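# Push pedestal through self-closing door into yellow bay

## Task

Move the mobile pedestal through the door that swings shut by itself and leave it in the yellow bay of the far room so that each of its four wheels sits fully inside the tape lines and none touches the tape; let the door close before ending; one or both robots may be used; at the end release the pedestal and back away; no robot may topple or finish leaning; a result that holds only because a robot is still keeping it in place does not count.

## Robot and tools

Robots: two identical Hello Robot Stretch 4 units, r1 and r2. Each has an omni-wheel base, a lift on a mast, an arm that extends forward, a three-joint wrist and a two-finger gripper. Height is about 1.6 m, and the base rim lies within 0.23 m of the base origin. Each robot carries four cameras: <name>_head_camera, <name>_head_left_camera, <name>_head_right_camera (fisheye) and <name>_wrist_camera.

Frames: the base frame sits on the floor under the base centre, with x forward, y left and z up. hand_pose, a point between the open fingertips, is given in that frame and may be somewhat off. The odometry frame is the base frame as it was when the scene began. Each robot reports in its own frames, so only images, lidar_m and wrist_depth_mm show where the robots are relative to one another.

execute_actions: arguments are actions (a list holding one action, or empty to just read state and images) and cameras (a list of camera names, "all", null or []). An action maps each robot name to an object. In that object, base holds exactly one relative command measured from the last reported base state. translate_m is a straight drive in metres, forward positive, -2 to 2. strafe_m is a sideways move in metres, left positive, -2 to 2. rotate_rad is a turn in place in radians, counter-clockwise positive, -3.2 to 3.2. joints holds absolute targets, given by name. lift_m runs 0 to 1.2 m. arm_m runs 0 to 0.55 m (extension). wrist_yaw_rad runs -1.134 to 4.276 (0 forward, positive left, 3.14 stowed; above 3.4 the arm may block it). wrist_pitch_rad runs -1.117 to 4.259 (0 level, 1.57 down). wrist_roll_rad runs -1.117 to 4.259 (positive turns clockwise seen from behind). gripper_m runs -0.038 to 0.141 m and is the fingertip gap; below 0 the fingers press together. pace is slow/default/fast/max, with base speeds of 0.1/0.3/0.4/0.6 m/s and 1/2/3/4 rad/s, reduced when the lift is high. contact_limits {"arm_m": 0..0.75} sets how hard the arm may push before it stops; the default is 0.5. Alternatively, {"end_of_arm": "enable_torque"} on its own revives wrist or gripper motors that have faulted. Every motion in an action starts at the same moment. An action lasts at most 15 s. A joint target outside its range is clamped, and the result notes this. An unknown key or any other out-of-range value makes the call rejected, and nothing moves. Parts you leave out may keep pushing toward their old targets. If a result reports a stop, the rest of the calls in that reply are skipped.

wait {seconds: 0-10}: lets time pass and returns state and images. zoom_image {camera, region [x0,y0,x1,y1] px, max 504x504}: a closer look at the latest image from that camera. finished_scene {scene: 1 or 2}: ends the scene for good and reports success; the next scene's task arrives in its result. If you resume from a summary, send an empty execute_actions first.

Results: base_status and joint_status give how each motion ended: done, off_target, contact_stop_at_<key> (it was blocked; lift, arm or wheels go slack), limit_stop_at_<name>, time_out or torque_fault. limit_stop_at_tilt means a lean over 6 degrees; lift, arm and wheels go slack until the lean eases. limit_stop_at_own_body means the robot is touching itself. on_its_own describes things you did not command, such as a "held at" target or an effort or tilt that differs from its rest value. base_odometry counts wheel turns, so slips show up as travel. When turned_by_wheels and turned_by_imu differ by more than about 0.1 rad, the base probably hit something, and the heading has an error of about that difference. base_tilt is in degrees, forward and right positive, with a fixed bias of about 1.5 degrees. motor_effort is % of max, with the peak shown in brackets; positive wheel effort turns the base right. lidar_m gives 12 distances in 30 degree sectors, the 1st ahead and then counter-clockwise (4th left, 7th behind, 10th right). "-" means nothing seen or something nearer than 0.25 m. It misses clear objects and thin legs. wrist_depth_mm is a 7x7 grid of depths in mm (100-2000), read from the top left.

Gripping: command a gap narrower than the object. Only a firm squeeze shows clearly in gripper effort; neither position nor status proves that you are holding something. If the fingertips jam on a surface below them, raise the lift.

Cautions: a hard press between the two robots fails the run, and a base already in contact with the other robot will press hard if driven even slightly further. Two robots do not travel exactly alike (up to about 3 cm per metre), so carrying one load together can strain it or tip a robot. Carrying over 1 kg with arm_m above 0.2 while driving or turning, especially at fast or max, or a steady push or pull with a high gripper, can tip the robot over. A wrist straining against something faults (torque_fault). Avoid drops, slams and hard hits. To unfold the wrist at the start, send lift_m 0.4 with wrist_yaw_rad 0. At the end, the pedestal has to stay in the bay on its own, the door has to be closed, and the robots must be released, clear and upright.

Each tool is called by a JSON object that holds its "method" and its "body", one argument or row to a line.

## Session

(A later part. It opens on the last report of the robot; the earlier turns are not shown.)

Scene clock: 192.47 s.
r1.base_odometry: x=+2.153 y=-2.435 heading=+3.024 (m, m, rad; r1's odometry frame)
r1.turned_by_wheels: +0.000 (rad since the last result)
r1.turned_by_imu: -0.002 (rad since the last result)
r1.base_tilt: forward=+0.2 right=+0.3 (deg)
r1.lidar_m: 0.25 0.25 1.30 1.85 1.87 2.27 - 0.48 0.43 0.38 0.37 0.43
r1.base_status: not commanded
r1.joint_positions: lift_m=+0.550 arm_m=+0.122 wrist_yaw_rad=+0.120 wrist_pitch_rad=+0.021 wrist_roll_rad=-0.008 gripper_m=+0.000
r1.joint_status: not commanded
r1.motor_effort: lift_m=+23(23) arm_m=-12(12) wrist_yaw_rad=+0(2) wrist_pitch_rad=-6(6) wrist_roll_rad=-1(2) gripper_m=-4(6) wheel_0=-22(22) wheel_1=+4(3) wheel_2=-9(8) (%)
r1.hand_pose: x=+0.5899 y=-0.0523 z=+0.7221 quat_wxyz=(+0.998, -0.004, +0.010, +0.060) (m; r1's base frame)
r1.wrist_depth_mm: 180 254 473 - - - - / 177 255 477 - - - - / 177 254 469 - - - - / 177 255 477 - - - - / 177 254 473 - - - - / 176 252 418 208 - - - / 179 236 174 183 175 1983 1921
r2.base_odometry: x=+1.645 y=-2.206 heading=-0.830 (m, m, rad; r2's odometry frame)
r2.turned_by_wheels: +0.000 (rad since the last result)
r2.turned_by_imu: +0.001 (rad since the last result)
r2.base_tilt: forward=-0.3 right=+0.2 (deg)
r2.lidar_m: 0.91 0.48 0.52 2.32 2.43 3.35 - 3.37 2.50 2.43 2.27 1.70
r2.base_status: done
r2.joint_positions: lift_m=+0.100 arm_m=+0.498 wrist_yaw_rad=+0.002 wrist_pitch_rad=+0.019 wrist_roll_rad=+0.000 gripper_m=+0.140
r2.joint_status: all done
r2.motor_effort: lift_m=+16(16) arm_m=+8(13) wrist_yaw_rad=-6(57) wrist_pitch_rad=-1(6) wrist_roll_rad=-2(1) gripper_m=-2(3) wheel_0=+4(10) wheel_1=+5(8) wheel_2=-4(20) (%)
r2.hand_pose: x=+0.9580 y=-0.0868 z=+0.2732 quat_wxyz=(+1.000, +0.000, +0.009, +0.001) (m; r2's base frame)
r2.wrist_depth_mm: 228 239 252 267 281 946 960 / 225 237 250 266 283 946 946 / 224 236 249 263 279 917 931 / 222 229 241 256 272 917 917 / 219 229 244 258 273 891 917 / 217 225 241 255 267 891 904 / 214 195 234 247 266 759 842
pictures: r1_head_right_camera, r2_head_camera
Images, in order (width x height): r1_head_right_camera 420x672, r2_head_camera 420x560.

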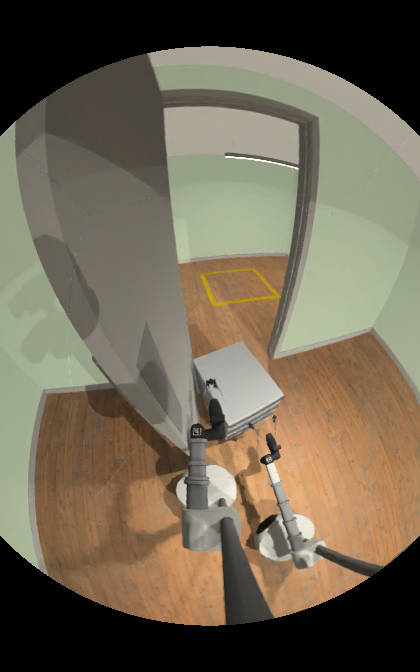

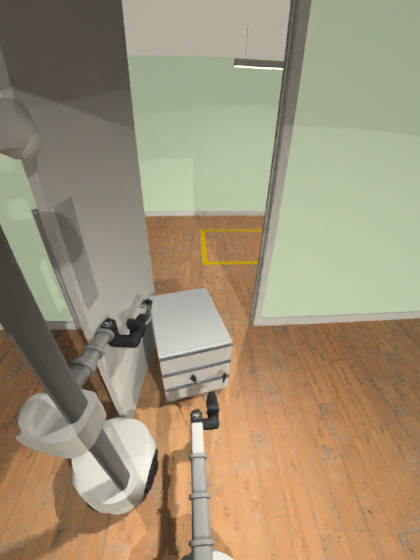

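{"method": "execute_actions", "body": {
  "actions": [
    {"r2":{"base":{"translate_m":-0.1}}}
  ],
  "cameras": []
}}

{"method": "execute_actions", "body": {
  "actions": [
    {"r2":{"joints":{"gripper_m":0,"wrist_yaw_rad":0.7}}}
  ],
  "cameras": []
}}

{"method": "execute_actions", "body": {
  "actions": [
    {"r2":{"base":{"translate_m":0.25},"joints":{"arm_m":0.55},"pace":"slow"}}
  ],
  "cameras": ["r2_head_camera","r2_head_left_camera"]
}}

Scene clock: 201.43 s.
r1.base_odometry: x=+2.153 y=-2.435 heading=+3.024 (m, m, rad; r1's odometry frame)
r1.turned_by_wheels: +0.000 (rad since the last result)
r1.turned_by_imu: -0.001 (rad since the last result)
r1.base_tilt: forward=+0.2 right=+0.2 (deg)
r1.lidar_m: 0.27 0.25 1.30 1.86 1.89 2.28 - 0.58 0.43 0.37 0.38 0.42
r1.base_status: not commanded
r1.joint_positions: lift_m=+0.550 arm_m=+0.122 wrist_yaw_rad=+0.120 wrist_pitch_rad=+0.021 wrist_roll_rad=-0.008 gripper_m=+0.000
r1.joint_status: not commanded
r1.motor_effort: lift_m=+23(23) arm_m=-12(12) wrist_yaw_rad=-1(1) wrist_pitch_rad=-7(6) wrist_roll_rad=-2(2) gripper_m=-4(8) wheel_0=-22(22) wheel_1=+4(3) wheel_2=-9(8) (%)
r1.hand_pose: x=+0.5899 y=-0.0523 z=+0.7221 quat_wxyz=(+0.998, -0.004, +0.010, +0.060) (m; r1's base frame)
r1.wrist_depth_mm: 180 253 477 - - - - / 177 253 473 - - - - / 177 254 473 - - - - / 177 255 469 - - - - / 177 255 469 - - - - / 177 253 421 208 - - - / 179 236 175 183 176 1983 -
r2.base_odometry: x=+1.577 y=-2.132 heading=-0.830 (m, m, rad; r2's odometry frame)
r2.turned_by_wheels: +0.000 (rad since the last result)
r2.turned_by_imu: +0.000 (rad since the last result)
r2.base_tilt: forward=-0.3 right=+0.2 (deg)
r2.lidar_m: 0.98 0.57 0.67 2.31 2.45 3.41 4.19 3.37 2.51 2.40 2.43 1.81
r2.base_status: done
r2.joint_positions: lift_m=+0.100 arm_m=+0.499 wrist_yaw_rad=+0.000 wrist_pitch_rad=+0.020 wrist_roll_rad=+0.000 gripper_m=+0.140
r2.joint_status: not commanded
r2.motor_effort: lift_m=+16(16) arm_m=+4(8) wrist_yaw_rad=-1(9) wrist_pitch_rad=-6(5) wrist_roll_rad=-2(2) gripper_m=+3(1) wheel_0=+0(5) wheel_1=+0(6) wheel_2=-2(7) (%)
r2.hand_pose: x=+0.9586 y=-0.0873 z=+0.2728 quat_wxyz=(+1.000, +0.000, +0.010, +0.000) (m; r2's base frame)
r2.wrist_depth_mm: 442 788 - - - 1060 1060 / 310 329 345 366 389 1060 1060 / 309 325 345 364 389 1042 1042 / 304 320 340 362 387 1042 1025 / 304 320 338 357 379 1008 1008 / 301 309 334 355 370 991 991 / 297 306 320 159 362 798 831
pictures: none
No camera images: the call's "cameras" was empty. Leave "cameras" out to get every camera's image.

Scene clock: 203.80 s.
r1.base_odometry: x=+2.153 y=-2.435 heading=+3.024 (m, m, rad; r1's odometry frame)
r1.turned_by_wheels: +0.000 (rad since the last result)
r1.turned_by_imu: -0.001 (rad since the last result)
r1.base_tilt: forward=+0.2 right=+0.3 (deg)
r1.lidar_m: 0.27 0.25 1.33 1.87 1.88 2.30 - 0.56 0.45 0.37 0.37 0.38
r1.base_status: not commanded
r1.joint_positions: lift_m=+0.550 arm_m=+0.122 wrist_yaw_rad=+0.120 wrist_pitch_rad=+0.021 wrist_roll_rad=-0.008 gripper_m=+0.000
r1.joint_status: not commanded
r1.motor_effort: lift_m=+23(23) arm_m=-12(12) wrist_yaw_rad=-2(1) wrist_pitch_rad=-6(6) wrist_roll_rad=-2(2) gripper_m=-6(5) wheel_0=-22(22) wheel_1=+4(3) wheel_2=-8(9) (%)
r1.hand_pose: x=+0.5899 y=-0.0523 z=+0.7221 quat_wxyz=(+0.998, -0.004, +0.010, +0.060) (m; r1's base frame)
r1.wrist_depth_mm: 180 255 477 - - - - / 177 255 480 - - - - / 177 256 477 - - - - / 177 255 469 - - - - / 177 255 469 - - - - / 176 252 418 208 - - - / 179 237 175 182 176 1983 1983
r2.base_odometry: x=+1.578 y=-2.132 heading=-0.830 (m, m, rad; r2's odometry frame)
r2.turned_by_wheels: +0.000 (rad since the last result)
r2.turned_by_imu: +0.000 (rad since the last result)
r2.base_tilt: forward=-0.3 right=+0.2 (deg)
r2.lidar_m: 0.97 0.57 0.66 2.33 2.43 3.39 4.20 3.36 2.49 2.43 2.41 1.80
r2.base_status: not commanded
r2.joint_positions: lift_m=+0.100 arm_m=+0.499 wrist_yaw_rad=+0.700 wrist_pitch_rad=+0.020 wrist_roll_rad=+0.000 gripper_m=+0.000
r2.joint_status: all done
r2.motor_effort: lift_m=+16(16) arm_m=+4(4) wrist_yaw_rad=+1(6) wrist_pitch_rad=-6(6) wrist_roll_rad=-2(3) gripper_m=-6(3) wheel_0=+1(0) wheel_1=+0(0) wheel_2=-2(2) (%)
r2.hand_pose: x=+0.9471 y=+0.1188 z=+0.2728 quat_wxyz=(+0.939, -0.003, +0.010, +0.343) (m; r2's base frame)
r2.wrist_depth_mm: 397 442 530 603 298 271 253 / 389 439 525 332 298 271 251 / 387 436 521 330 297 268 249 / 382 433 517 329 290 263 245 / 377 427 508 325 291 265 246 / 375 421 492 209 287 263 244 / 373 418 177 185 176 260 244
pictures: none
No camera images: the call's "cameras" was empty. Leave "cameras" out to get every camera's image.

Scene clock: 207.57 s.
r1.base_odometry: x=+2.153 y=-2.435 heading=+3.024 (m, m, rad; r1's odometry frame)
r1.turned_by_wheels: +0.000 (rad since the last result)
r1.turned_by_imu: -0.001 (rad since the last result)
r1.base_tilt: forward=+0.2 right=+0.2 (deg)
r1.lidar_m: 0.25 0.26 1.32 1.86 1.85 2.27 - 0.41 0.36 0.38 0.36 0.46
r1.base_status: not commanded
r1.joint_positions: lift_m=+0.550 arm_m=+0.122 wrist_yaw_rad=+0.120 wrist_pitch_rad=+0.021 wrist_roll_rad=-0.008 gripper_m=+0.000
r1.joint_status: not commanded
r1.motor_effort: lift_m=+23(22) arm_m=-12(12) wrist_yaw_rad=+0(1) wrist_pitch_rad=-6(7) wrist_roll_rad=-2(2) gripper_m=-7(3) wheel_0=-22(22) wheel_1=+3(3) wheel_2=-9(9) (%)
r1.hand_pose: x=+0.5899 y=-0.0523 z=+0.7221 quat_wxyz=(+0.998, -0.004, +0.010, +0.060) (m; r1's base frame)
r1.wrist_depth_mm: 181 254 473 - - - - / 177 255 473 - - - - / 178 255 477 - - - - / 177 255 469 - - - - / 177 255 469 - - - - / 176 252 418 208 - - - / 179 236 175 183 175 723 1921
r2.base_odometry: x=+1.746 y=-2.316 heading=-0.829 (m, m, rad; r2's odometry frame)
r2.turned_by_wheels: +0.001 (rad since the last result)
r2.turned_by_imu: +0.004 (rad since the last result)
r2.base_tilt: forward=-0.2 right=+0.2 (deg)
r2.lidar_m: 0.88 0.37 0.37 2.32 2.44 3.36 - 3.35 2.52 2.43 2.07 1.56
r2.base_status: done
r2.joint_positions: lift_m=+0.100 arm_m=+0.546 wrist_yaw_rad=+0.709 wrist_pitch_rad=+0.020 wrist_roll_rad=+0.000 gripper_m=+0.000
r2.joint_status: all done
joint sent to its limit — the command would take r2.arm_m past its upper limit, so that joint was sent only as far as its limit.
r2.on_its_own: wrist_yaw_rad is at rest, and its effort (-26) is outside its rest range (-13 to +13)
r2.motor_effort: lift_m=+16(16) arm_m=+8(17) wrist_yaw_rad=-26(42) wrist_pitch_rad=-6(6) wrist_roll_rad=-3(2) gripper_m=-5(7) wheel_0=+7(14) wheel_1=+6(11) wheel_2=-1(16) (%)
r2.hand_pose: x=+0.9929 y=+0.1215 z=+0.2728 quat_wxyz=(+0.938, -0.003, +0.010, +0.347) (m; r2's base frame)
r2.wrist_depth_mm: 340 394 282 244 209 183 - / 338 394 289 241 208 182 167 / 338 389 285 240 207 181 166 / 334 387 277 233 201 175 160 / 332 382 281 236 204 179 164 / 329 377 278 212 202 178 164 / 327 366 180 179 173 177 -
pictures: r2_head_camera, r2_head_left_camera
Images, in order (width x height): r2_head_camera 420x560, r2_head_left_camera 420x672.

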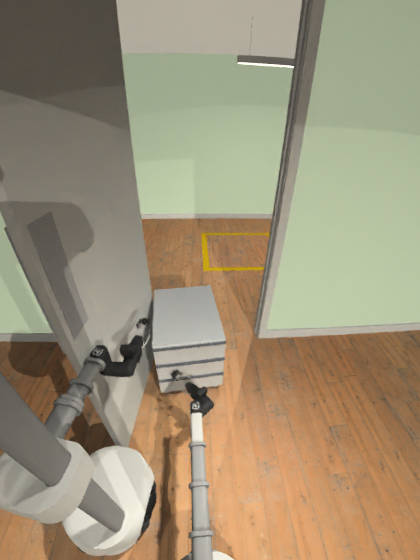

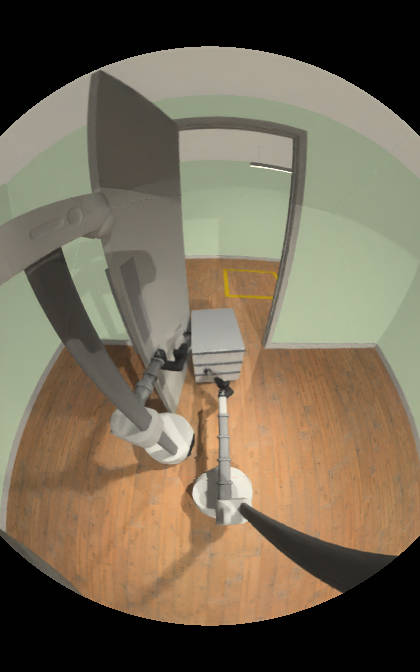

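{"method": "execute_actions", "body": {
  "actions": [
    {"r2":{"base":{"strafe_m":-0.14},"joints":{"arm_m":0.03,"wrist_yaw_rad":1.1}}}
  ],
  "cameras": []
}}

{"method": "execute_actions", "body": {
  "actions": [
    {"r2":{"base":{"translate_m":0.5},"pace":"slow"}}
  ],
  "cameras": ["r2_head_left_camera"]
}}

{"method": "execute_actions", "body": {
  "actions": [
    {"r2":{"base":{"translate_m":0.35},"pace":"slow"}}
  ],
  "cameras": ["r2_head_camera","r2_head_left_camera"]
}}

Scene clock: 216.30 s.
r1.base_odometry: x=+2.153 y=-2.435 heading=+3.024 (m, m, rad; r1's odometry frame)
r1.turned_by_wheels: +0.000 (rad since the last result)
r1.turned_by_imu: -0.001 (rad since the last result)
r1.base_tilt: forward=+0.2 right=+0.3 (deg)
r1.lidar_m: 0.25 0.25 1.31 1.86 1.85 2.29 - 4.74 0.47 0.35 1.91 0.63
r1.base_status: not commanded
r1.joint_positions: lift_m=+0.550 arm_m=+0.122 wrist_yaw_rad=+0.120 wrist_pitch_rad=+0.021 wrist_roll_rad=-0.008 gripper_m=+0.000
r1.joint_status: not commanded
r1.motor_effort: lift_m=+22(22) arm_m=-12(12) wrist_yaw_rad=+1(1) wrist_pitch_rad=-6(6) wrist_roll_rad=-2(2) gripper_m=-6(7) wheel_0=-22(22) wheel_1=+3(3) wheel_2=-8(9) (%)
r1.hand_pose: x=+0.5899 y=-0.0523 z=+0.7221 quat_wxyz=(+0.998, -0.004, +0.010, +0.060) (m; r1's base frame)
r1.wrist_depth_mm: 180 254 473 - - - - / 177 255 473 - - - - / 177 255 477 - - - - / 177 254 477 - - - - / 177 254 473 - - - - / 176 253 418 208 - - - / 179 238 175 183 176 715 1983
r2.base_odometry: x=+1.643 y=-2.411 heading=-0.829 (m, m, rad; r2's odometry frame)
r2.turned_by_wheels: +0.000 (rad since the last result)
r2.turned_by_imu: +0.000 (rad since the last result)
r2.base_tilt: forward=-0.2 right=+0.1 (deg)
r2.lidar_m: 0.97 0.53 0.47 2.46 2.59 3.57 - 3.19 2.36 2.29 2.05 1.53
r2.base_status: done
r2.joint_positions: lift_m=+0.100 arm_m=+0.031 wrist_yaw_rad=+1.100 wrist_pitch_rad=+0.021 wrist_roll_rad=+0.000 gripper_m=+0.000
r2.joint_status: all done
r2.motor_effort: lift_m=+16(16) arm_m=-5(5) wrist_yaw_rad=+0(19) wrist_pitch_rad=-7(6) wrist_roll_rad=-2(2) gripper_m=-6(6) wheel_0=-1(8) wheel_1=+0(9) wheel_2=-1(3) (%)
r2.hand_pose: x=+0.4104 y=+0.2174 z=+0.2727 quat_wxyz=(+0.852, -0.005, +0.009, +0.523) (m; r2's base frame)
r2.wrist_depth_mm: - 415 - - 707 798 891 / 1983 413 - - 699 778 878 / 1983 410 - - 691 778 634 / 1983 407 - - 683 768 634 / 1921 404 - - 676 741 634 / 809 399 521 209 668 750 627 / 342 340 176 185 176 732 627
pictures: none
No camera images: the call's "cameras" was empty. Leave "cameras" out to get every camera's image.

Scene clock: 222.57 s.
r1.base_odometry: x=+2.153 y=-2.435 heading=+3.024 (m, m, rad; r1's odometry frame)
r1.turned_by_wheels: +0.000 (rad since the last result)
r1.turned_by_imu: -0.002 (rad since the last result)
r1.base_tilt: forward=+0.1 right=+0.3 (deg)
r1.lidar_m: 0.25 0.25 1.30 1.87 1.86 2.31 - 4.77 3.20 0.34 0.35 0.56
r1.base_status: not commanded
r1.joint_positions: lift_m=+0.550 arm_m=+0.122 wrist_yaw_rad=+0.120 wrist_pitch_rad=+0.021 wrist_roll_rad=-0.008 gripper_m=+0.000
r1.joint_status: not commanded
r1.motor_effort: lift_m=+23(22) arm_m=-12(12) wrist_yaw_rad=+3(1) wrist_pitch_rad=-7(6) wrist_roll_rad=-2(2) gripper_m=-5(5) wheel_0=-22(22) wheel_1=+4(3) wheel_2=-8(9) (%)
r1.hand_pose: x=+0.5899 y=-0.0523 z=+0.7221 quat_wxyz=(+0.998, -0.004, +0.010, +0.060) (m; r1's base frame)
r1.wrist_depth_mm: 180 254 473 - - - - / 177 255 473 - - - - / 177 256 477 - - - - / 177 255 469 - - - - / 177 255 477 - - - - / 176 253 418 208 - - - / 180 236 175 183 176 715 1983
r2.base_odometry: x=+1.981 y=-2.779 heading=-0.829 (m, m, rad; r2's odometry frame)
r2.turned_by_wheels: +0.000 (rad since the last result)
r2.turned_by_imu: +0.001 (rad since the last result)
r2.base_tilt: forward=-0.3 right=+0.1 (deg)
r2.lidar_m: 0.51 0.49 0.42 0.35 0.38 3.56 - 3.20 2.39 2.30 1.38 1.04
r2.base_status: done
r2.joint_positions: lift_m=+0.100 arm_m=+0.031 wrist_yaw_rad=+1.100 wrist_pitch_rad=+0.021 wrist_roll_rad=+0.000 gripper_m=+0.000
r2.joint_status: not commanded
r2.motor_effort: lift_m=+16(16) arm_m=-5(5) wrist_yaw_rad=-1(1) wrist_pitch_rad=-7(7) wrist_roll_rad=-2(2) gripper_m=-6(6) wheel_0=+2(4) wheel_1=+1(2) wheel_2=+0(6) (%)
r2.hand_pose: x=+0.4104 y=+0.2174 z=+0.2727 quat_wxyz=(+0.852, -0.005, +0.009, +0.523) (m; r2's base frame)
r2.wrist_depth_mm: 436 473 517 559 289 231 200 / 433 469 512 397 294 232 200 / 430 466 504 397 294 231 200 / 427 462 500 394 286 229 195 / 424 455 496 392 290 229 199 / 418 449 484 208 279 229 198 / 415 445 176 186 176 227 197
pictures: r2_head_left_camera
Images, in order (width x height): r2_head_left_camera 420x672.

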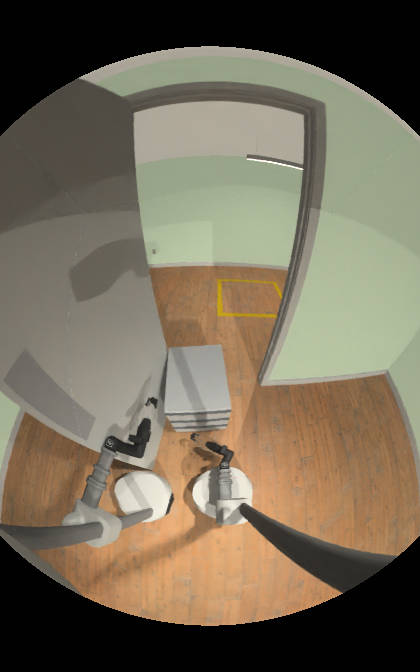

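Scene clock: 227.33 s.
r1.base_odometry: x=+2.153 y=-2.435 heading=+3.024 (m, m, rad; r1's odometry frame)
r1.turned_by_wheels: +0.000 (rad since the last result)
r1.turned_by_imu: -0.001 (rad since the last result)
r1.base_tilt: forward=+0.2 right=+0.3 (deg)
r1.lidar_m: 0.28 0.25 1.32 1.85 1.88 2.30 - 4.76 3.20 2.85 0.48 0.48
r1.base_status: not commanded
r1.joint_positions: lift_m=+0.550 arm_m=+0.122 wrist_yaw_rad=+0.120 wrist_pitch_rad=+0.021 wrist_roll_rad=-0.008 gripper_m=+0.000
r1.joint_status: not commanded
r1.motor_effort: lift_m=+23(22) arm_m=-12(12) wrist_yaw_rad=+1(0) wrist_pitch_rad=-7(6) wrist_roll_rad=-1(2) gripper_m=-8(6) wheel_0=-22(22) wheel_1=+3(3) wheel_2=-8(9) (%)
r1.hand_pose: x=+0.5899 y=-0.0523 z=+0.7221 quat_wxyz=(+0.998, -0.004, +0.010, +0.060) (m; r1's base frame)
r1.wrist_depth_mm: 180 254 477 - - - - / 177 255 473 - - - - / 178 255 473 - - - - / 177 256 477 - - - - / 177 254 469 - - - - / 176 254 415 207 - - - / 179 236 175 183 175 715 1983
r2.base_odometry: x=+2.217 y=-3.037 heading=-0.828 (m, m, rad; r2's odometry frame)
r2.turned_by_wheels: +0.001 (rad since the last result)
r2.turned_by_imu: +0.004 (rad since the last result)
r2.base_tilt: forward=-0.3 right=+0.2 (deg)
r2.lidar_m: 0.38 0.42 0.37 0.33 0.38 0.52 - 3.21 2.38 2.23 0.89 0.74
r2.base_status: done
r2.joint_positions: lift_m=+0.100 arm_m=+0.030 wrist_yaw_rad=+1.115 wrist_pitch_rad=+0.020 wrist_roll_rad=+0.000 gripper_m=+0.000
r2.joint_status: not commanded
r2.on_its_own: wrist_yaw_rad is at rest, and its effort (-42) is outside its rest range (-13 to +13)
r2.motor_effort: lift_m=+16(16) arm_m=+2(4) wrist_yaw_rad=-42(65) wrist_pitch_rad=-6(6) wrist_roll_rad=-2(3) gripper_m=-6(6) wheel_0=+8(13) wheel_1=+7(11) wheel_2=+0(6) (%)
r2.hand_pose: x=+0.4061 y=+0.2204 z=+0.2728 quat_wxyz=(+0.849, -0.005, +0.009, +0.529) (m; r2's base frame)
r2.wrist_depth_mm: 394 424 455 252 172 131 - / 392 421 442 251 173 131 - / 392 418 442 250 173 131 - / 387 413 436 237 161 121 - / 382 410 436 249 172 126 - / 379 404 427 208 171 130 - / 375 399 179 178 156 129 -
pictures: r2_head_camera, r2_head_left_camera
Images, in order (width x height): r2_head_camera 420x560, r2_head_left_camera 420x672.

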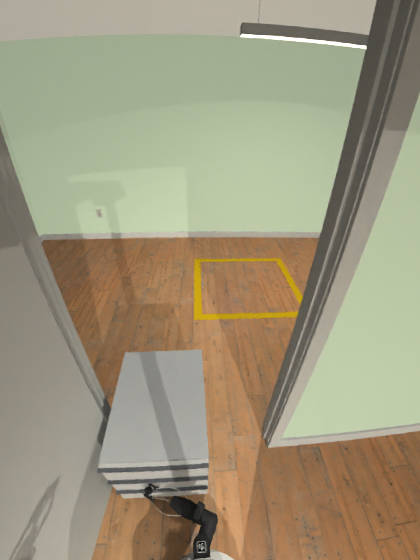

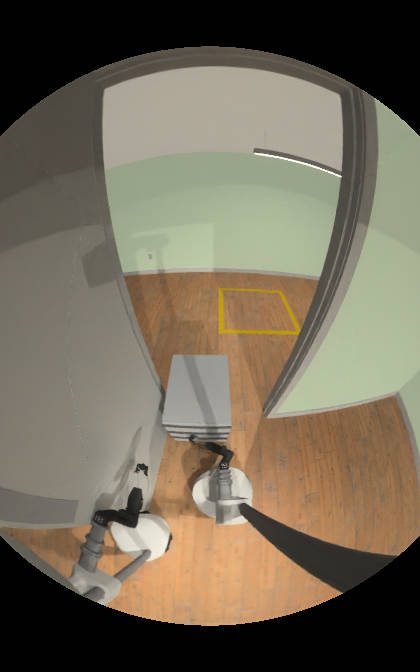

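The pedestal is now turning slightly toward the bay, so r2 keeps pushing forward.

{"method": "execute_actions", "body": {
  "actions": [
    {"r2":{"base":{"translate_m":0.6},"pace":"slow"}}
  ],
  "cameras": ["r2_head_left_camera"]
}}

{"method": "execute_actions", "body": {
  "actions": [
    {"r2":{"base":{"translate_m":0.5},"pace":"slow"}}
  ],
  "cameras": ["r2_head_left_camera"]
}}

Scene clock: 239.33 s.
r1.base_odometry: x=+2.153 y=-2.435 heading=+3.024 (m, m, rad; r1's odometry frame)
r1.turned_by_wheels: +0.000 (rad since the last result)
r1.turned_by_imu: -0.003 (rad since the last result)
r1.base_tilt: forward=+0.1 right=+0.3 (deg)
r1.lidar_m: 0.26 0.25 1.30 1.87 1.88 2.29 - 4.77 3.21 2.87 1.93 0.94
r1.base_status: not commanded
r1.joint_positions: lift_m=+0.550 arm_m=+0.122 wrist_yaw_rad=+0.120 wrist_pitch_rad=+0.021 wrist_roll_rad=-0.008 gripper_m=+0.000
r1.joint_status: not commanded
r1.motor_effort: lift_m=+23(23) arm_m=-12(12) wrist_yaw_rad=+1(3) wrist_pitch_rad=-7(6) wrist_roll_rad=-1(2) gripper_m=-5(6) wheel_0=-22(22) wheel_1=+4(3) wheel_2=-8(9) (%)
r1.hand_pose: x=+0.5899 y=-0.0523 z=+0.7221 quat_wxyz=(+0.998, -0.004, +0.010, +0.060) (m; r1's base frame)
r1.wrist_depth_mm: 180 254 473 - - - 654 / 177 255 473 - - - 654 / 177 255 473 - - - - / 177 254 473 - - - - / 177 254 473 - - - - / 176 252 418 208 1138 - - / 179 236 175 183 175 1983 1708
r2.base_odometry: x=+2.624 y=-3.478 heading=-0.826 (m, m, rad; r2's odometry frame)
r2.turned_by_wheels: +0.001 (rad since the last result)
r2.turned_by_imu: +0.008 (rad since the last result)
r2.base_tilt: forward=-0.3 right=+0.2 (deg)
r2.lidar_m: 0.36 0.40 0.46 0.42 0.44 0.57 - 3.20 2.41 0.39 0.40 3.07
r2.base_status: done
r2.joint_positions: lift_m=+0.100 arm_m=+0.030 wrist_yaw_rad=+1.115 wrist_pitch_rad=+0.020 wrist_roll_rad=+0.000 gripper_m=+0.000
r2.joint_status: not commanded
r2.on_its_own: wrist_yaw_rad is at rest, and its effort (-44) is outside its rest range (-13 to +13)
r2.motor_effort: lift_m=+16(16) arm_m=+1(2) wrist_yaw_rad=-44(59) wrist_pitch_rad=-6(6) wrist_roll_rad=-2(2) gripper_m=-6(10) wheel_0=+8(13) wheel_1=+7(9) wheel_2=+0(7) (%)
r2.hand_pose: x=+0.4060 y=+0.2206 z=+0.2728 quat_wxyz=(+0.848, -0.005, +0.009, +0.529) (m; r2's base frame)
r2.wrist_depth_mm: 627 - - 263 146 108 - / 647 - - 264 147 109 - / 661 - - 265 147 109 - / 661 - - 250 133 - - / 668 - - 265 143 109 - / 661 1499 1499 206 148 109 - / 615 917 179 178 144 109 -
pictures: r2_head_left_camera
Images, in order (width x height): r2_head_left_camera 420x672.

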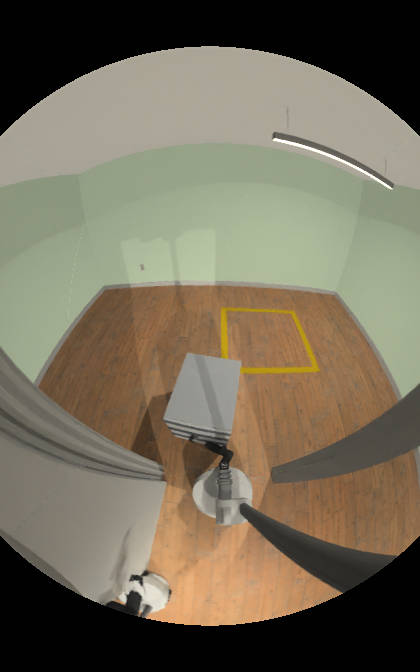

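Scene clock: 245.60 s.
r1.base_odometry: x=+2.153 y=-2.435 heading=+3.024 (m, m, rad; r1's odometry frame)
r1.turned_by_wheels: +0.000 (rad since the last result)
r1.turned_by_imu: -0.002 (rad since the last result)
r1.base_tilt: forward=+0.2 right=+0.3 (deg)
r1.lidar_m: 0.26 0.25 1.31 1.85 1.89 2.30 - 4.76 3.20 2.87 1.92 1.41
r1.base_status: not commanded
r1.joint_positions: lift_m=+0.550 arm_m=+0.122 wrist_yaw_rad=+0.120 wrist_pitch_rad=+0.021 wrist_roll_rad=-0.008 gripper_m=+0.000
r1.joint_status: not commanded
r1.motor_effort: lift_m=+23(22) arm_m=-12(12) wrist_yaw_rad=+0(0) wrist_pitch_rad=-7(6) wrist_roll_rad=-2(2) gripper_m=-5(8) wheel_0=-22(22) wheel_1=+3(3) wheel_2=-9(8) (%)
r1.hand_pose: x=+0.5899 y=-0.0523 z=+0.7221 quat_wxyz=(+0.998, -0.004, +0.010, +0.060) (m; r1's base frame)
r1.wrist_depth_mm: 180 254 469 - - - - / 176 256 473 - - - - / 177 255 473 - - - - / 177 255 473 - - - - / 177 254 473 - - - - / 176 253 421 208 1430 - - / 179 236 174 183 176 1863 1983
r2.base_odometry: x=+2.963 y=-3.845 heading=-0.826 (m, m, rad; r2's odometry frame)
r2.turned_by_wheels: +0.001 (rad since the last result)
r2.turned_by_imu: +0.004 (rad since the last result)
r2.base_tilt: forward=-0.3 right=+0.2 (deg)
r2.lidar_m: 0.32 0.42 2.47 1.09 0.53 0.61 1.51 0.55 0.51 1.50 2.49 2.57
r2.base_status: done
r2.joint_positions: lift_m=+0.100 arm_m=+0.030 wrist_yaw_rad=+1.107 wrist_pitch_rad=+0.021 wrist_roll_rad=+0.000 gripper_m=+0.000
r2.joint_status: not commanded
r2.on_its_own: wrist_yaw_rad is at rest, and its effort (-21) is outside its rest range (-13 to +13)
r2.motor_effort: lift_m=+16(16) arm_m=+2(2) wrist_yaw_rad=-21(48) wrist_pitch_rad=-8(8) wrist_roll_rad=-2(2) gripper_m=-8(10) wheel_0=+4(13) wheel_1=+5(10) wheel_2=-4(6) (%)
r2.hand_pose: x=+0.4077 y=+0.2189 z=+0.2725 quat_wxyz=(+0.851, -0.005, +0.009, +0.526) (m; r2's base frame)
r2.wrist_depth_mm: - - - 324 148 - - / - - - 389 150 107 - / 1983 - - 394 151 107 - / 1983 - - - 132 - - / 1921 - - - 153 - - / 1464 1499 1464 208 153 109 - / 904 917 179 182 145 - -
pictures: r2_head_left_camera
Images, in order (width x height): r2_head_left_camera 420x672.

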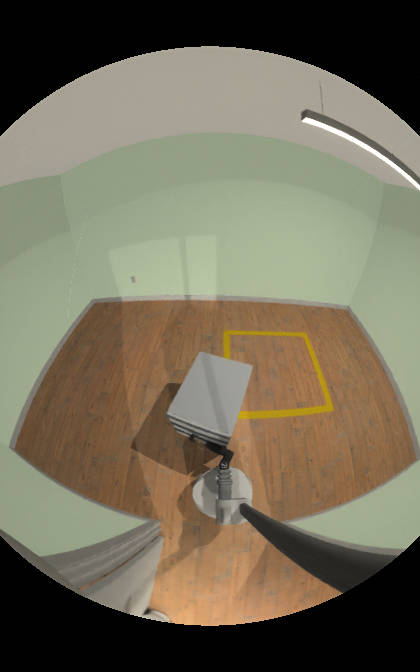

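{"method": "execute_actions", "body": {
  "actions": [
    {"r2":{"joints":{"arm_m":0.45},"pace":"slow"},"r1":{"base":{"translate_m":-0.55},"joints":{"arm_m":0},"pace":"slow"}}
  ],
  "cameras": []
}}

{"method": "execute_actions", "body": {
  "actions": [
    {"r2":{"base":{"strafe_m":0.7},"joints":{"arm_m":0.03}}}
  ],
  "cameras": []
}}

{"method": "execute_actions", "body": {
  "actions": [
    {"r2":{"base":{"translate_m":0.92},"joints":{"wrist_yaw_rad":-0.4}}}
  ],
  "cameras": ["r2_head_right_camera"]
}}

{"method": "execute_actions", "body": {
  "actions": [
    {"r2":{"base":{"strafe_m":-0.5},"pace":"slow"}}
  ],
  "cameras": ["r2_head_right_camera","r1_head_camera"]
}}

Scene clock: 264.93 s.
r1.base_odometry: x=+2.699 y=-2.500 heading=+3.024 (m, m, rad; r1's odometry frame)
r1.turned_by_wheels: +0.000 (rad since the last result)
r1.turned_by_imu: -0.006 (rad since the last result)
r1.base_tilt: forward=+0.2 right=+0.2 (deg)
r1.lidar_m: 1.55 1.60 1.94 1.75 1.76 2.17 4.21 4.20 3.29 2.95 2.90 1.51
r1.base_status: done
r1.joint_positions: lift_m=+0.550 arm_m=+0.002 wrist_yaw_rad=+0.120 wrist_pitch_rad=+0.021 wrist_roll_rad=-0.008 gripper_m=+0.000
r1.joint_status: all done
r1.motor_effort: lift_m=+22(22) arm_m=-8(15) wrist_yaw_rad=-1(47) wrist_pitch_rad=-6(7) wrist_roll_rad=-2(2) gripper_m=-7(12) wheel_0=-5(30) wheel_1=-3(11) wheel_2=+7(12) (%)
r1.hand_pose: x=+0.4693 y=-0.0523 z=+0.7221 quat_wxyz=(+0.998, -0.004, +0.010, +0.060) (m; r1's base frame)
r1.wrist_depth_mm: 1430 1464 1430 1464 1366 1255 1499 / 1397 1464 1464 1397 1336 1255 1366 / 1397 1397 1430 1430 1366 1281 1366 / 1397 1397 1430 1430 1308 1255 1336 / 1397 1397 1397 1397 1336 1229 1366 / 1397 1366 1430 208 1308 1205 1308 / 1336 1430 175 182 176 1229 1182
r2.base_odometry: x=+2.963 y=-3.845 heading=-0.825 (m, m, rad; r2's odometry frame)
r2.turned_by_wheels: +0.000 (rad since the last result)
r2.turned_by_imu: +0.001 (rad since the last result)
r2.base_tilt: forward=-0.3 right=+0.2 (deg)
r2.lidar_m: 0.72 0.91 2.46 1.09 0.52 0.51 0.52 0.55 0.51 1.47 2.47 2.56
r2.base_status: not commanded
r2.joint_positions: lift_m=+0.100 arm_m=+0.448 wrist_yaw_rad=+1.111 wrist_pitch_rad=+0.019 wrist_roll_rad=+0.000 gripper_m=+0.000
r2.joint_status: all done
r2.on_its_own: wrist_yaw_rad is at rest, and its effort (-31) is outside its rest range (-13 to +13)
r2.motor_effort: lift_m=+16(16) arm_m=+9(9) wrist_yaw_rad=-31(36) wrist_pitch_rad=-4(9) wrist_roll_rad=-2(3) gripper_m=-7(10) wheel_0=+7(7) wheel_1=+6(6) wheel_2=-1(4) (%)
r2.hand_pose: x=+0.8258 y=+0.2196 z=+0.2730 quat_wxyz=(+0.850, -0.005, +0.008, +0.527) (m; r2's base frame)
r2.wrist_depth_mm: - - - - 153 - - / - - - - 155 105 - / 1983 - - - 157 106 - / 1921 - - - 152 - - / 1921 - - - 160 - - / 1499 1499 1464 208 160 108 - / 917 917 180 183 146 - -
pictures: none
No camera images: the call's "cameras" was empty. Leave "cameras" out to get every camera's image.

Scene clock: 268.60 s.
r1.base_odometry: x=+2.699 y=-2.500 heading=+3.024 (m, m, rad; r1's odometry frame)
r1.turned_by_wheels: +0.000 (rad since the last result)
r1.turned_by_imu: -0.001 (rad since the last result)
r1.base_tilt: forward=+0.1 right=+0.2 (deg)
r1.lidar_m: 1.59 1.62 1.96 1.76 1.77 2.18 4.20 4.19 3.31 2.96 2.84 1.77
r1.base_status: not commanded
r1.joint_positions: lift_m=+0.550 arm_m=+0.002 wrist_yaw_rad=+0.120 wrist_pitch_rad=+0.021 wrist_roll_rad=-0.008 gripper_m=+0.000
r1.joint_status: not commanded
r1.motor_effort: lift_m=+23(23) arm_m=-8(8) wrist_yaw_rad=+0(1) wrist_pitch_rad=-6(6) wrist_roll_rad=-1(1) gripper_m=-8(7) wheel_0=-5(5) wheel_1=-3(3) wheel_2=+7(7) (%)
r1.hand_pose: x=+0.4693 y=-0.0523 z=+0.7221 quat_wxyz=(+0.998, -0.004, +0.010, +0.060) (m; r1's base frame)
r1.wrist_depth_mm: 1366 1430 1430 1430 1499 1499 1537 / 1430 1397 1430 1499 1464 1499 1499 / 1366 1397 1430 1464 1464 1464 1499 / 1430 1397 1397 1499 1464 1499 1537 / 1366 1397 1430 1464 1430 1464 1464 / 1366 1397 1366 207 1430 1464 1430 / 1366 1366 175 183 176 1464 1499
r2.base_odometry: x=+3.477 y=-3.371 heading=-0.825 (m, m, rad; r2's odometry frame)
r2.turned_by_wheels: +0.000 (rad since the last result)
r2.turned_by_imu: +0.004 (rad since the last result)
r2.base_tilt: forward=-0.2 right=+0.2 (deg)
r2.lidar_m: 2.50 2.29 1.74 0.96 0.38 0.28 0.27 0.31 0.54 1.35 1.03 0.96
r2.base_status: done
r2.joint_positions: lift_m=+0.100 arm_m=+0.031 wrist_yaw_rad=+1.100 wrist_pitch_rad=+0.021 wrist_roll_rad=+0.000 gripper_m=+0.000
r2.joint_status: all done
r2.motor_effort: lift_m=+16(16) arm_m=-4(5) wrist_yaw_rad=-1(31) wrist_pitch_rad=-8(7) wrist_roll_rad=-2(2) gripper_m=-4(8) wheel_0=+2(7) wheel_1=-1(11) wheel_2=-1(0) (%)
r2.hand_pose: x=+0.4104 y=+0.2174 z=+0.2727 quat_wxyz=(+0.852, -0.005, +0.009, +0.523) (m; r2's base frame)
r2.wrist_depth_mm: 1430 1576 1756 1921 - - - / 1397 1537 1708 1921 - - - / 1397 1537 1708 1921 - - - / 1397 1537 1708 1863 - - - / 1366 1499 1661 1863 - - - / 1336 1430 1499 209 1397 1336 1281 / 904 904 176 185 176 866 831
pictures: none
No camera images: the call's "cameras" was empty. Leave "cameras" out to get every camera's image.

Scene clock: 273.13 s.
r1.base_odometry: x=+2.699 y=-2.500 heading=+3.024 (m, m, rad; r1's odometry frame)
r1.turned_by_wheels: +0.000 (rad since the last result)
r1.turned_by_imu: -0.001 (rad since the last result)
r1.base_tilt: forward=+0.1 right=+0.2 (deg)
r1.lidar_m: 1.59 1.61 1.96 1.75 1.76 2.16 4.19 4.22 3.30 2.95 2.88 1.78
r1.base_status: not commanded
r1.joint_positions: lift_m=+0.550 arm_m=+0.002 wrist_yaw_rad=+0.120 wrist_pitch_rad=+0.021 wrist_roll_rad=-0.008 gripper_m=+0.000
r1.joint_status: not commanded
r1.motor_effort: lift_m=+23(23) arm_m=-8(8) wrist_yaw_rad=-1(1) wrist_pitch_rad=-7(6) wrist_roll_rad=-2(2) gripper_m=-5(7) wheel_0=-5(5) wheel_1=-3(3) wheel_2=+7(7) (%)
r1.hand_pose: x=+0.4693 y=-0.0523 z=+0.7221 quat_wxyz=(+0.998, -0.004, +0.010, +0.060) (m; r1's base frame)
r1.wrist_depth_mm: 1430 1397 1464 1499 1499 1464 1537 / 1397 1464 1464 1464 1464 1499 1537 / 1397 1397 1464 1430 1499 1537 1499 / 1430 1397 1366 1430 1430 1464 1499 / 1366 1397 1430 1430 1430 1499 1499 / 1430 1397 1430 208 1464 1499 1499 / 1366 1397 175 183 176 1464 1464
r2.base_odometry: x=+4.101 y=-4.047 heading=-0.825 (m, m, rad; r2's odometry frame)
r2.turned_by_wheels: +0.000 (rad since the last result)
r2.turned_by_imu: +0.002 (rad since the last result)
r2.base_tilt: forward=-0.3 right=+0.1 (deg)
r2.lidar_m: 1.59 1.68 1.70 1.63 1.65 1.25 1.19 1.35 1.78 0.38 0.45 1.65
r2.base_status: done
r2.joint_positions: lift_m=+0.100 arm_m=+0.031 wrist_yaw_rad=-0.400 wrist_pitch_rad=+0.021 wrist_roll_rad=+0.000 gripper_m=+0.000
r2.joint_status: all done
r2.motor_effort: lift_m=+16(16) arm_m=-4(5) wrist_yaw_rad=+0(8) wrist_pitch_rad=-7(6) wrist_roll_rad=-2(3) gripper_m=-4(5) wheel_0=+0(6) wheel_1=+1(4) wheel_2=+2(9) (%)
r2.hand_pose: x=+0.4333 y=-0.1928 z=+0.2727 quat_wxyz=(+0.980, +0.002, +0.010, -0.199) (m; r2's base frame)
r2.wrist_depth_mm: 1205 1308 1430 1576 1756 1983 - / 1205 1281 1397 1537 1708 1921 - / 1182 1281 1366 1537 1708 1921 - / 1160 1281 1397 1537 1661 1863 - / 1160 1255 1336 1499 1708 1863 - / 1138 1229 1308 208 1397 1366 1182 / 904 904 176 186 176 866 820
pictures: r2_head_right_camera
Images, in order (width x height): r2_head_right_camera 420x672.

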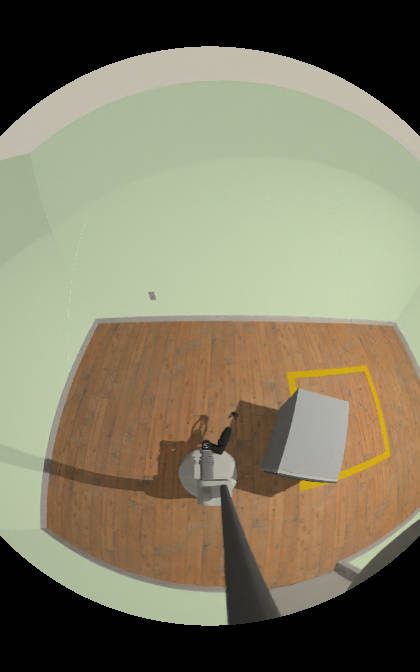

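Scene clock: 279.27 s.
r1.base_odometry: x=+2.699 y=-2.500 heading=+3.024 (m, m, rad; r1's odometry frame)
r1.turned_by_wheels: +0.000 (rad since the last result)
r1.turned_by_imu: -0.002 (rad since the last result)
r1.base_tilt: forward=+0.1 right=+0.3 (deg)
r1.lidar_m: 1.60 1.61 1.97 1.76 1.79 2.12 4.20 4.21 3.31 2.97 2.89 1.80
r1.base_status: not commanded
r1.joint_positions: lift_m=+0.550 arm_m=+0.002 wrist_yaw_rad=+0.120 wrist_pitch_rad=+0.021 wrist_roll_rad=-0.008 gripper_m=+0.000
r1.joint_status: not commanded
r1.motor_effort: lift_m=+23(23) arm_m=-8(8) wrist_yaw_rad=-1(3) wrist_pitch_rad=-6(6) wrist_roll_rad=-1(2) gripper_m=-10(9) wheel_0=-5(5) wheel_1=-3(3) wheel_2=+7(7) (%)
r1.hand_pose: x=+0.4693 y=-0.0523 z=+0.7221 quat_wxyz=(+0.998, -0.004, +0.010, +0.060) (m; r1's base frame)
r1.wrist_depth_mm: 1430 1430 1499 1499 1537 1499 1537 / 1430 1397 1430 1464 1499 1499 1499 / 1397 1397 1430 1464 1499 1464 1499 / 1397 1397 1397 1499 1397 1499 1537 / 1366 1397 1397 1430 1464 1464 1499 / 1336 1397 1397 208 1499 1499 1499 / 1366 1366 175 183 176 1430 1464
r2.base_odometry: x=+3.734 y=-4.386 heading=-0.824 (m, m, rad; r2's odometry frame)
r2.turned_by_wheels: +0.001 (rad since the last result)
r2.turned_by_imu: -0.001 (rad since the last result)
r2.base_tilt: forward=-0.3 right=+0.2 (deg)
r2.lidar_m: 1.58 1.66 2.21 2.13 1.67 1.27 1.24 1.35 0.26 0.25 0.25 0.28
r2.base_status: done
r2.joint_positions: lift_m=+0.100 arm_m=+0.031 wrist_yaw_rad=-0.389 wrist_pitch_rad=+0.020 wrist_roll_rad=+0.000 gripper_m=+0.000
r2.joint_status: not commanded
r2.on_its_own: wrist_yaw_rad is at rest, and its effort (-32) is outside its rest range (-13 to +13)
r2.motor_effort: lift_m=+16(16) arm_m=-4(4) wrist_yaw_rad=-32(32) wrist_pitch_rad=-7(7) wrist_roll_rad=-2(3) gripper_m=-5(6) wheel_0=+8(13) wheel_1=-1(9) wheel_2=+6(4) (%)
r2.hand_pose: x=+0.4352 y=-0.1903 z=+0.2727 quat_wxyz=(+0.981, +0.002, +0.010, -0.193) (m; r2's base frame)
r2.wrist_depth_mm: 1182 1281 1397 262 168 123 - / 1160 1281 1366 262 169 124 - / 1160 1255 1397 260 169 124 - / 1160 1255 1366 260 168 124 - / 1160 1255 1336 259 168 124 - / 1118 1205 1281 208 167 123 - / 904 917 180 180 156 122 -
pictures: r1_head_camera, r2_head_right_camera
Images, in order (width x height): r1_head_camera 420x560, r2_head_right_camera 420x672.

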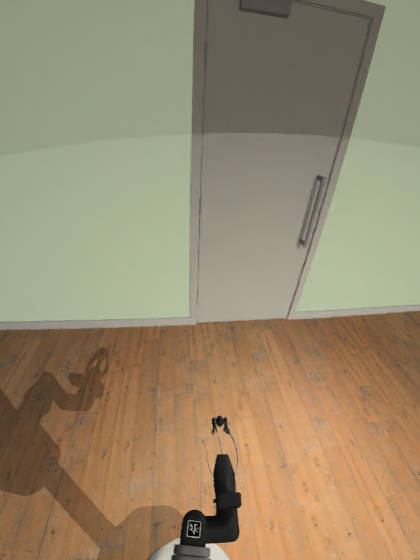

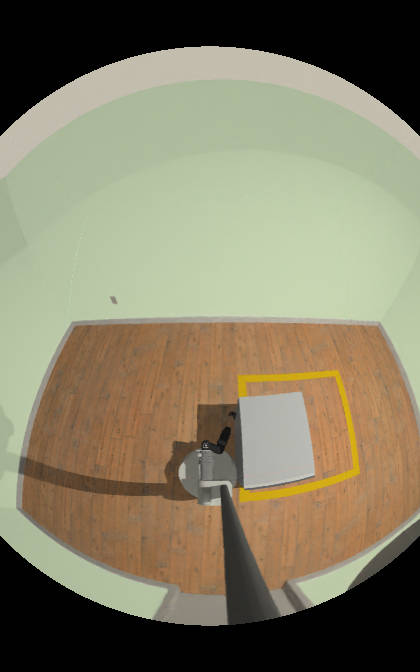

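{"method": "execute_actions", "body": {
  "actions": [
    {"r2":{"base":{"strafe_m":-0.3},"pace":"slow"}}
  ],
  "cameras": []
}}

{"method": "execute_actions", "body": {
  "actions": [
    {"r2":{"base":{"strafe_m":0.6},"pace":"fast"}}
  ],
  "cameras": ["r2_head_right_camera"]
}}

{"method": "zoom_image", "body": {
  "camera": "r2_head_right_camera",
  "region": [240,350,420,530]
}}

Scene clock: 290.43 s.
r1.base_odometry: x=+2.699 y=-2.500 heading=+3.024 (m, m, rad; r1's odometry frame)
r1.turned_by_wheels: +0.000 (rad since the last result)
r1.turned_by_imu: -0.002 (rad since the last result)
r1.base_tilt: forward=+0.2 right=+0.3 (deg)
r1.lidar_m: 1.58 1.61 1.96 1.76 1.77 2.17 4.20 4.21 3.30 2.96 2.87 1.80
r1.base_status: not commanded
r1.joint_positions: lift_m=+0.550 arm_m=+0.002 wrist_yaw_rad=+0.120 wrist_pitch_rad=+0.021 wrist_roll_rad=-0.008 gripper_m=+0.000
r1.joint_status: not commanded
r1.motor_effort: lift_m=+22(23) arm_m=-8(8) wrist_yaw_rad=+1(1) wrist_pitch_rad=-6(6) wrist_roll_rad=-2(2) gripper_m=-5(7) wheel_0=-5(5) wheel_1=-3(3) wheel_2=+7(7) (%)
r1.hand_pose: x=+0.4693 y=-0.0523 z=+0.7221 quat_wxyz=(+0.998, -0.004, +0.010, +0.060) (m; r1's base frame)
r1.wrist_depth_mm: 1397 1430 1464 1464 1499 1464 1537 / 1430 1430 1464 1464 1537 1537 1537 / 1397 1397 1430 1499 1499 1499 1499 / 1366 1397 1397 1430 1464 1499 1464 / 1397 1366 1397 1464 1430 1499 1499 / 1366 1397 1397 208 1430 1464 1464 / 1366 1397 174 183 176 1464 1464
r2.base_odometry: x=+3.514 y=-4.590 heading=-0.823 (m, m, rad; r2's odometry frame)
r2.turned_by_wheels: +0.001 (rad since the last result)
r2.turned_by_imu: +0.003 (rad since the last result)
r2.base_tilt: forward=-0.3 right=+0.2 (deg)
r2.lidar_m: 1.55 1.66 2.35 2.44 1.71 1.34 1.29 1.30 0.26 0.25 0.25 0.31
r2.base_status: done
r2.joint_positions: lift_m=+0.100 arm_m=+0.031 wrist_yaw_rad=-0.387 wrist_pitch_rad=+0.021 wrist_roll_rad=+0.000 gripper_m=+0.000
r2.joint_status: not commanded
r2.on_its_own: wrist_yaw_rad is at rest, and its effort (-36) is outside its rest range (-13 to +13)
r2.motor_effort: lift_m=+16(16) arm_m=-4(4) wrist_yaw_rad=-36(40) wrist_pitch_rad=-6(7) wrist_roll_rad=-2(2) gripper_m=-5(6) wheel_0=+8(16) wheel_1=-1(8) wheel_2=+7(9) (%)
r2.hand_pose: x=+0.4355 y=-0.1899 z=+0.2727 quat_wxyz=(+0.981, +0.002, +0.010, -0.193) (m; r2's base frame)
r2.wrist_depth_mm: 1182 1281 1397 263 168 123 - / 1160 1255 1366 262 169 124 - / 1138 1255 1366 262 168 124 - / 1160 1229 1366 259 168 124 - / 1138 1229 1336 259 168 123 - / 1118 1205 1281 208 167 123 - / 904 904 179 180 156 122 -
pictures: none
No camera images: the call's "cameras" was empty. Leave "cameras" out to get every camera's image.

Scene clock: 293.07 s.
r1.base_odometry: x=+2.699 y=-2.500 heading=+3.024 (m, m, rad; r1's odometry frame)
r1.turned_by_wheels: +0.000 (rad since the last result)
r1.turned_by_imu: -0.001 (rad since the last result)
r1.base_tilt: forward=+0.2 right=+0.2 (deg)
r1.lidar_m: 1.59 1.61 1.95 1.76 1.78 2.17 4.18 4.20 3.30 2.97 2.88 1.80
r1.base_status: not commanded
r1.joint_positions: lift_m=+0.550 arm_m=+0.002 wrist_yaw_rad=+0.120 wrist_pitch_rad=+0.021 wrist_roll_rad=-0.008 gripper_m=+0.000
r1.joint_status: not commanded
r1.motor_effort: lift_m=+23(23) arm_m=-8(8) wrist_yaw_rad=+2(0) wrist_pitch_rad=-6(6) wrist_roll_rad=-1(1) gripper_m=-5(6) wheel_0=-5(5) wheel_1=-3(3) wheel_2=+7(6) (%)
r1.hand_pose: x=+0.4693 y=-0.0523 z=+0.7221 quat_wxyz=(+0.998, -0.004, +0.010, +0.060) (m; r1's base frame)
r1.wrist_depth_mm: 1397 1430 1464 1499 1464 1499 1537 / 1397 1397 1464 1499 1464 1537 1537 / 1366 1430 1430 1464 1464 1464 1499 / 1430 1397 1430 1430 1464 1430 1499 / 1366 1430 1397 1464 1499 1430 1499 / 1366 1397 1397 208 1464 1430 1499 / 1397 1397 174 182 175 1430 1464
r2.base_odometry: x=+3.954 y=-4.182 heading=-0.823 (m, m, rad; r2's odometry frame)
r2.turned_by_wheels: +0.000 (rad since the last result)
r2.turned_by_imu: +0.003 (rad since the last result)
r2.base_tilt: forward=-0.3 right=+0.2 (deg)
r2.lidar_m: 1.58 1.70 1.89 1.83 1.64 1.25 1.20 1.35 1.82 0.78 0.81 1.63
r2.base_status: done
r2.joint_positions: lift_m=+0.100 arm_m=+0.031 wrist_yaw_rad=-0.400 wrist_pitch_rad=+0.021 wrist_roll_rad=+0.000 gripper_m=+0.000
r2.joint_status: not commanded
r2.motor_effort: lift_m=+16(16) arm_m=-3(4) wrist_yaw_rad=+0(36) wrist_pitch_rad=-7(7) wrist_roll_rad=-2(2) gripper_m=-6(5) wheel_0=+0(10) wheel_1=-1(10) wheel_2=+1(4) (%)
r2.hand_pose: x=+0.4332 y=-0.1928 z=+0.2727 quat_wxyz=(+0.980, +0.002, +0.010, -0.199) (m; r2's base frame)
r2.wrist_depth_mm: 1182 1281 1397 1576 1756 1921 - / 1205 1281 1397 1537 1708 1921 - / 1182 1255 1397 1499 1708 1863 - / 1160 1229 1366 1499 1618 1863 - / 1160 1255 1366 1464 1661 1863 - / 1138 1205 1308 209 1397 1366 1308 / 904 904 176 185 176 878 842
pictures: r2_head_right_camera
Images, in order (width x height): r2_head_right_camera 420x672.

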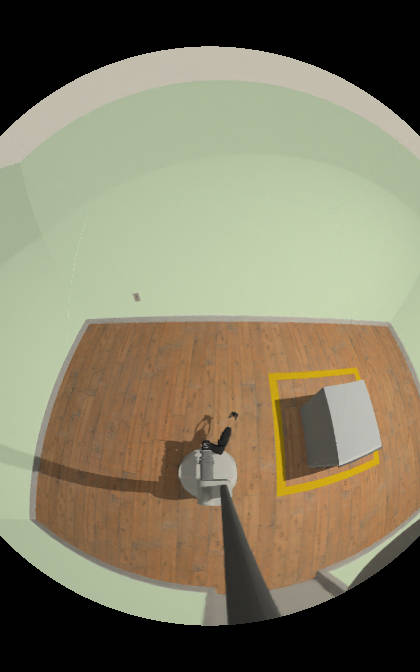

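Region (240, 350, 420, 530) of r2_head_right_camera's 420x672 image, scaled by 2.800, with more detail than that image has.

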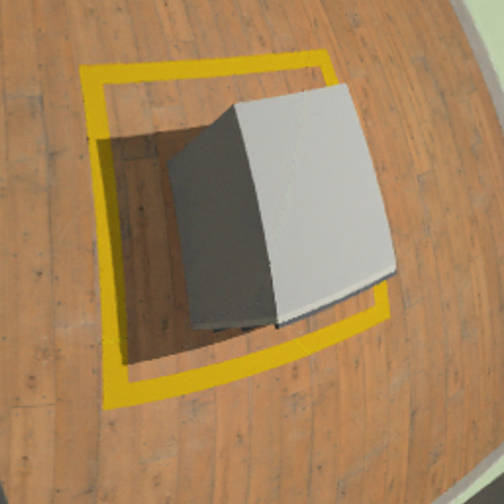

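{"method": "finished_scene", "body": {
  "scene": 1
}}

The scene is finished: the task was done.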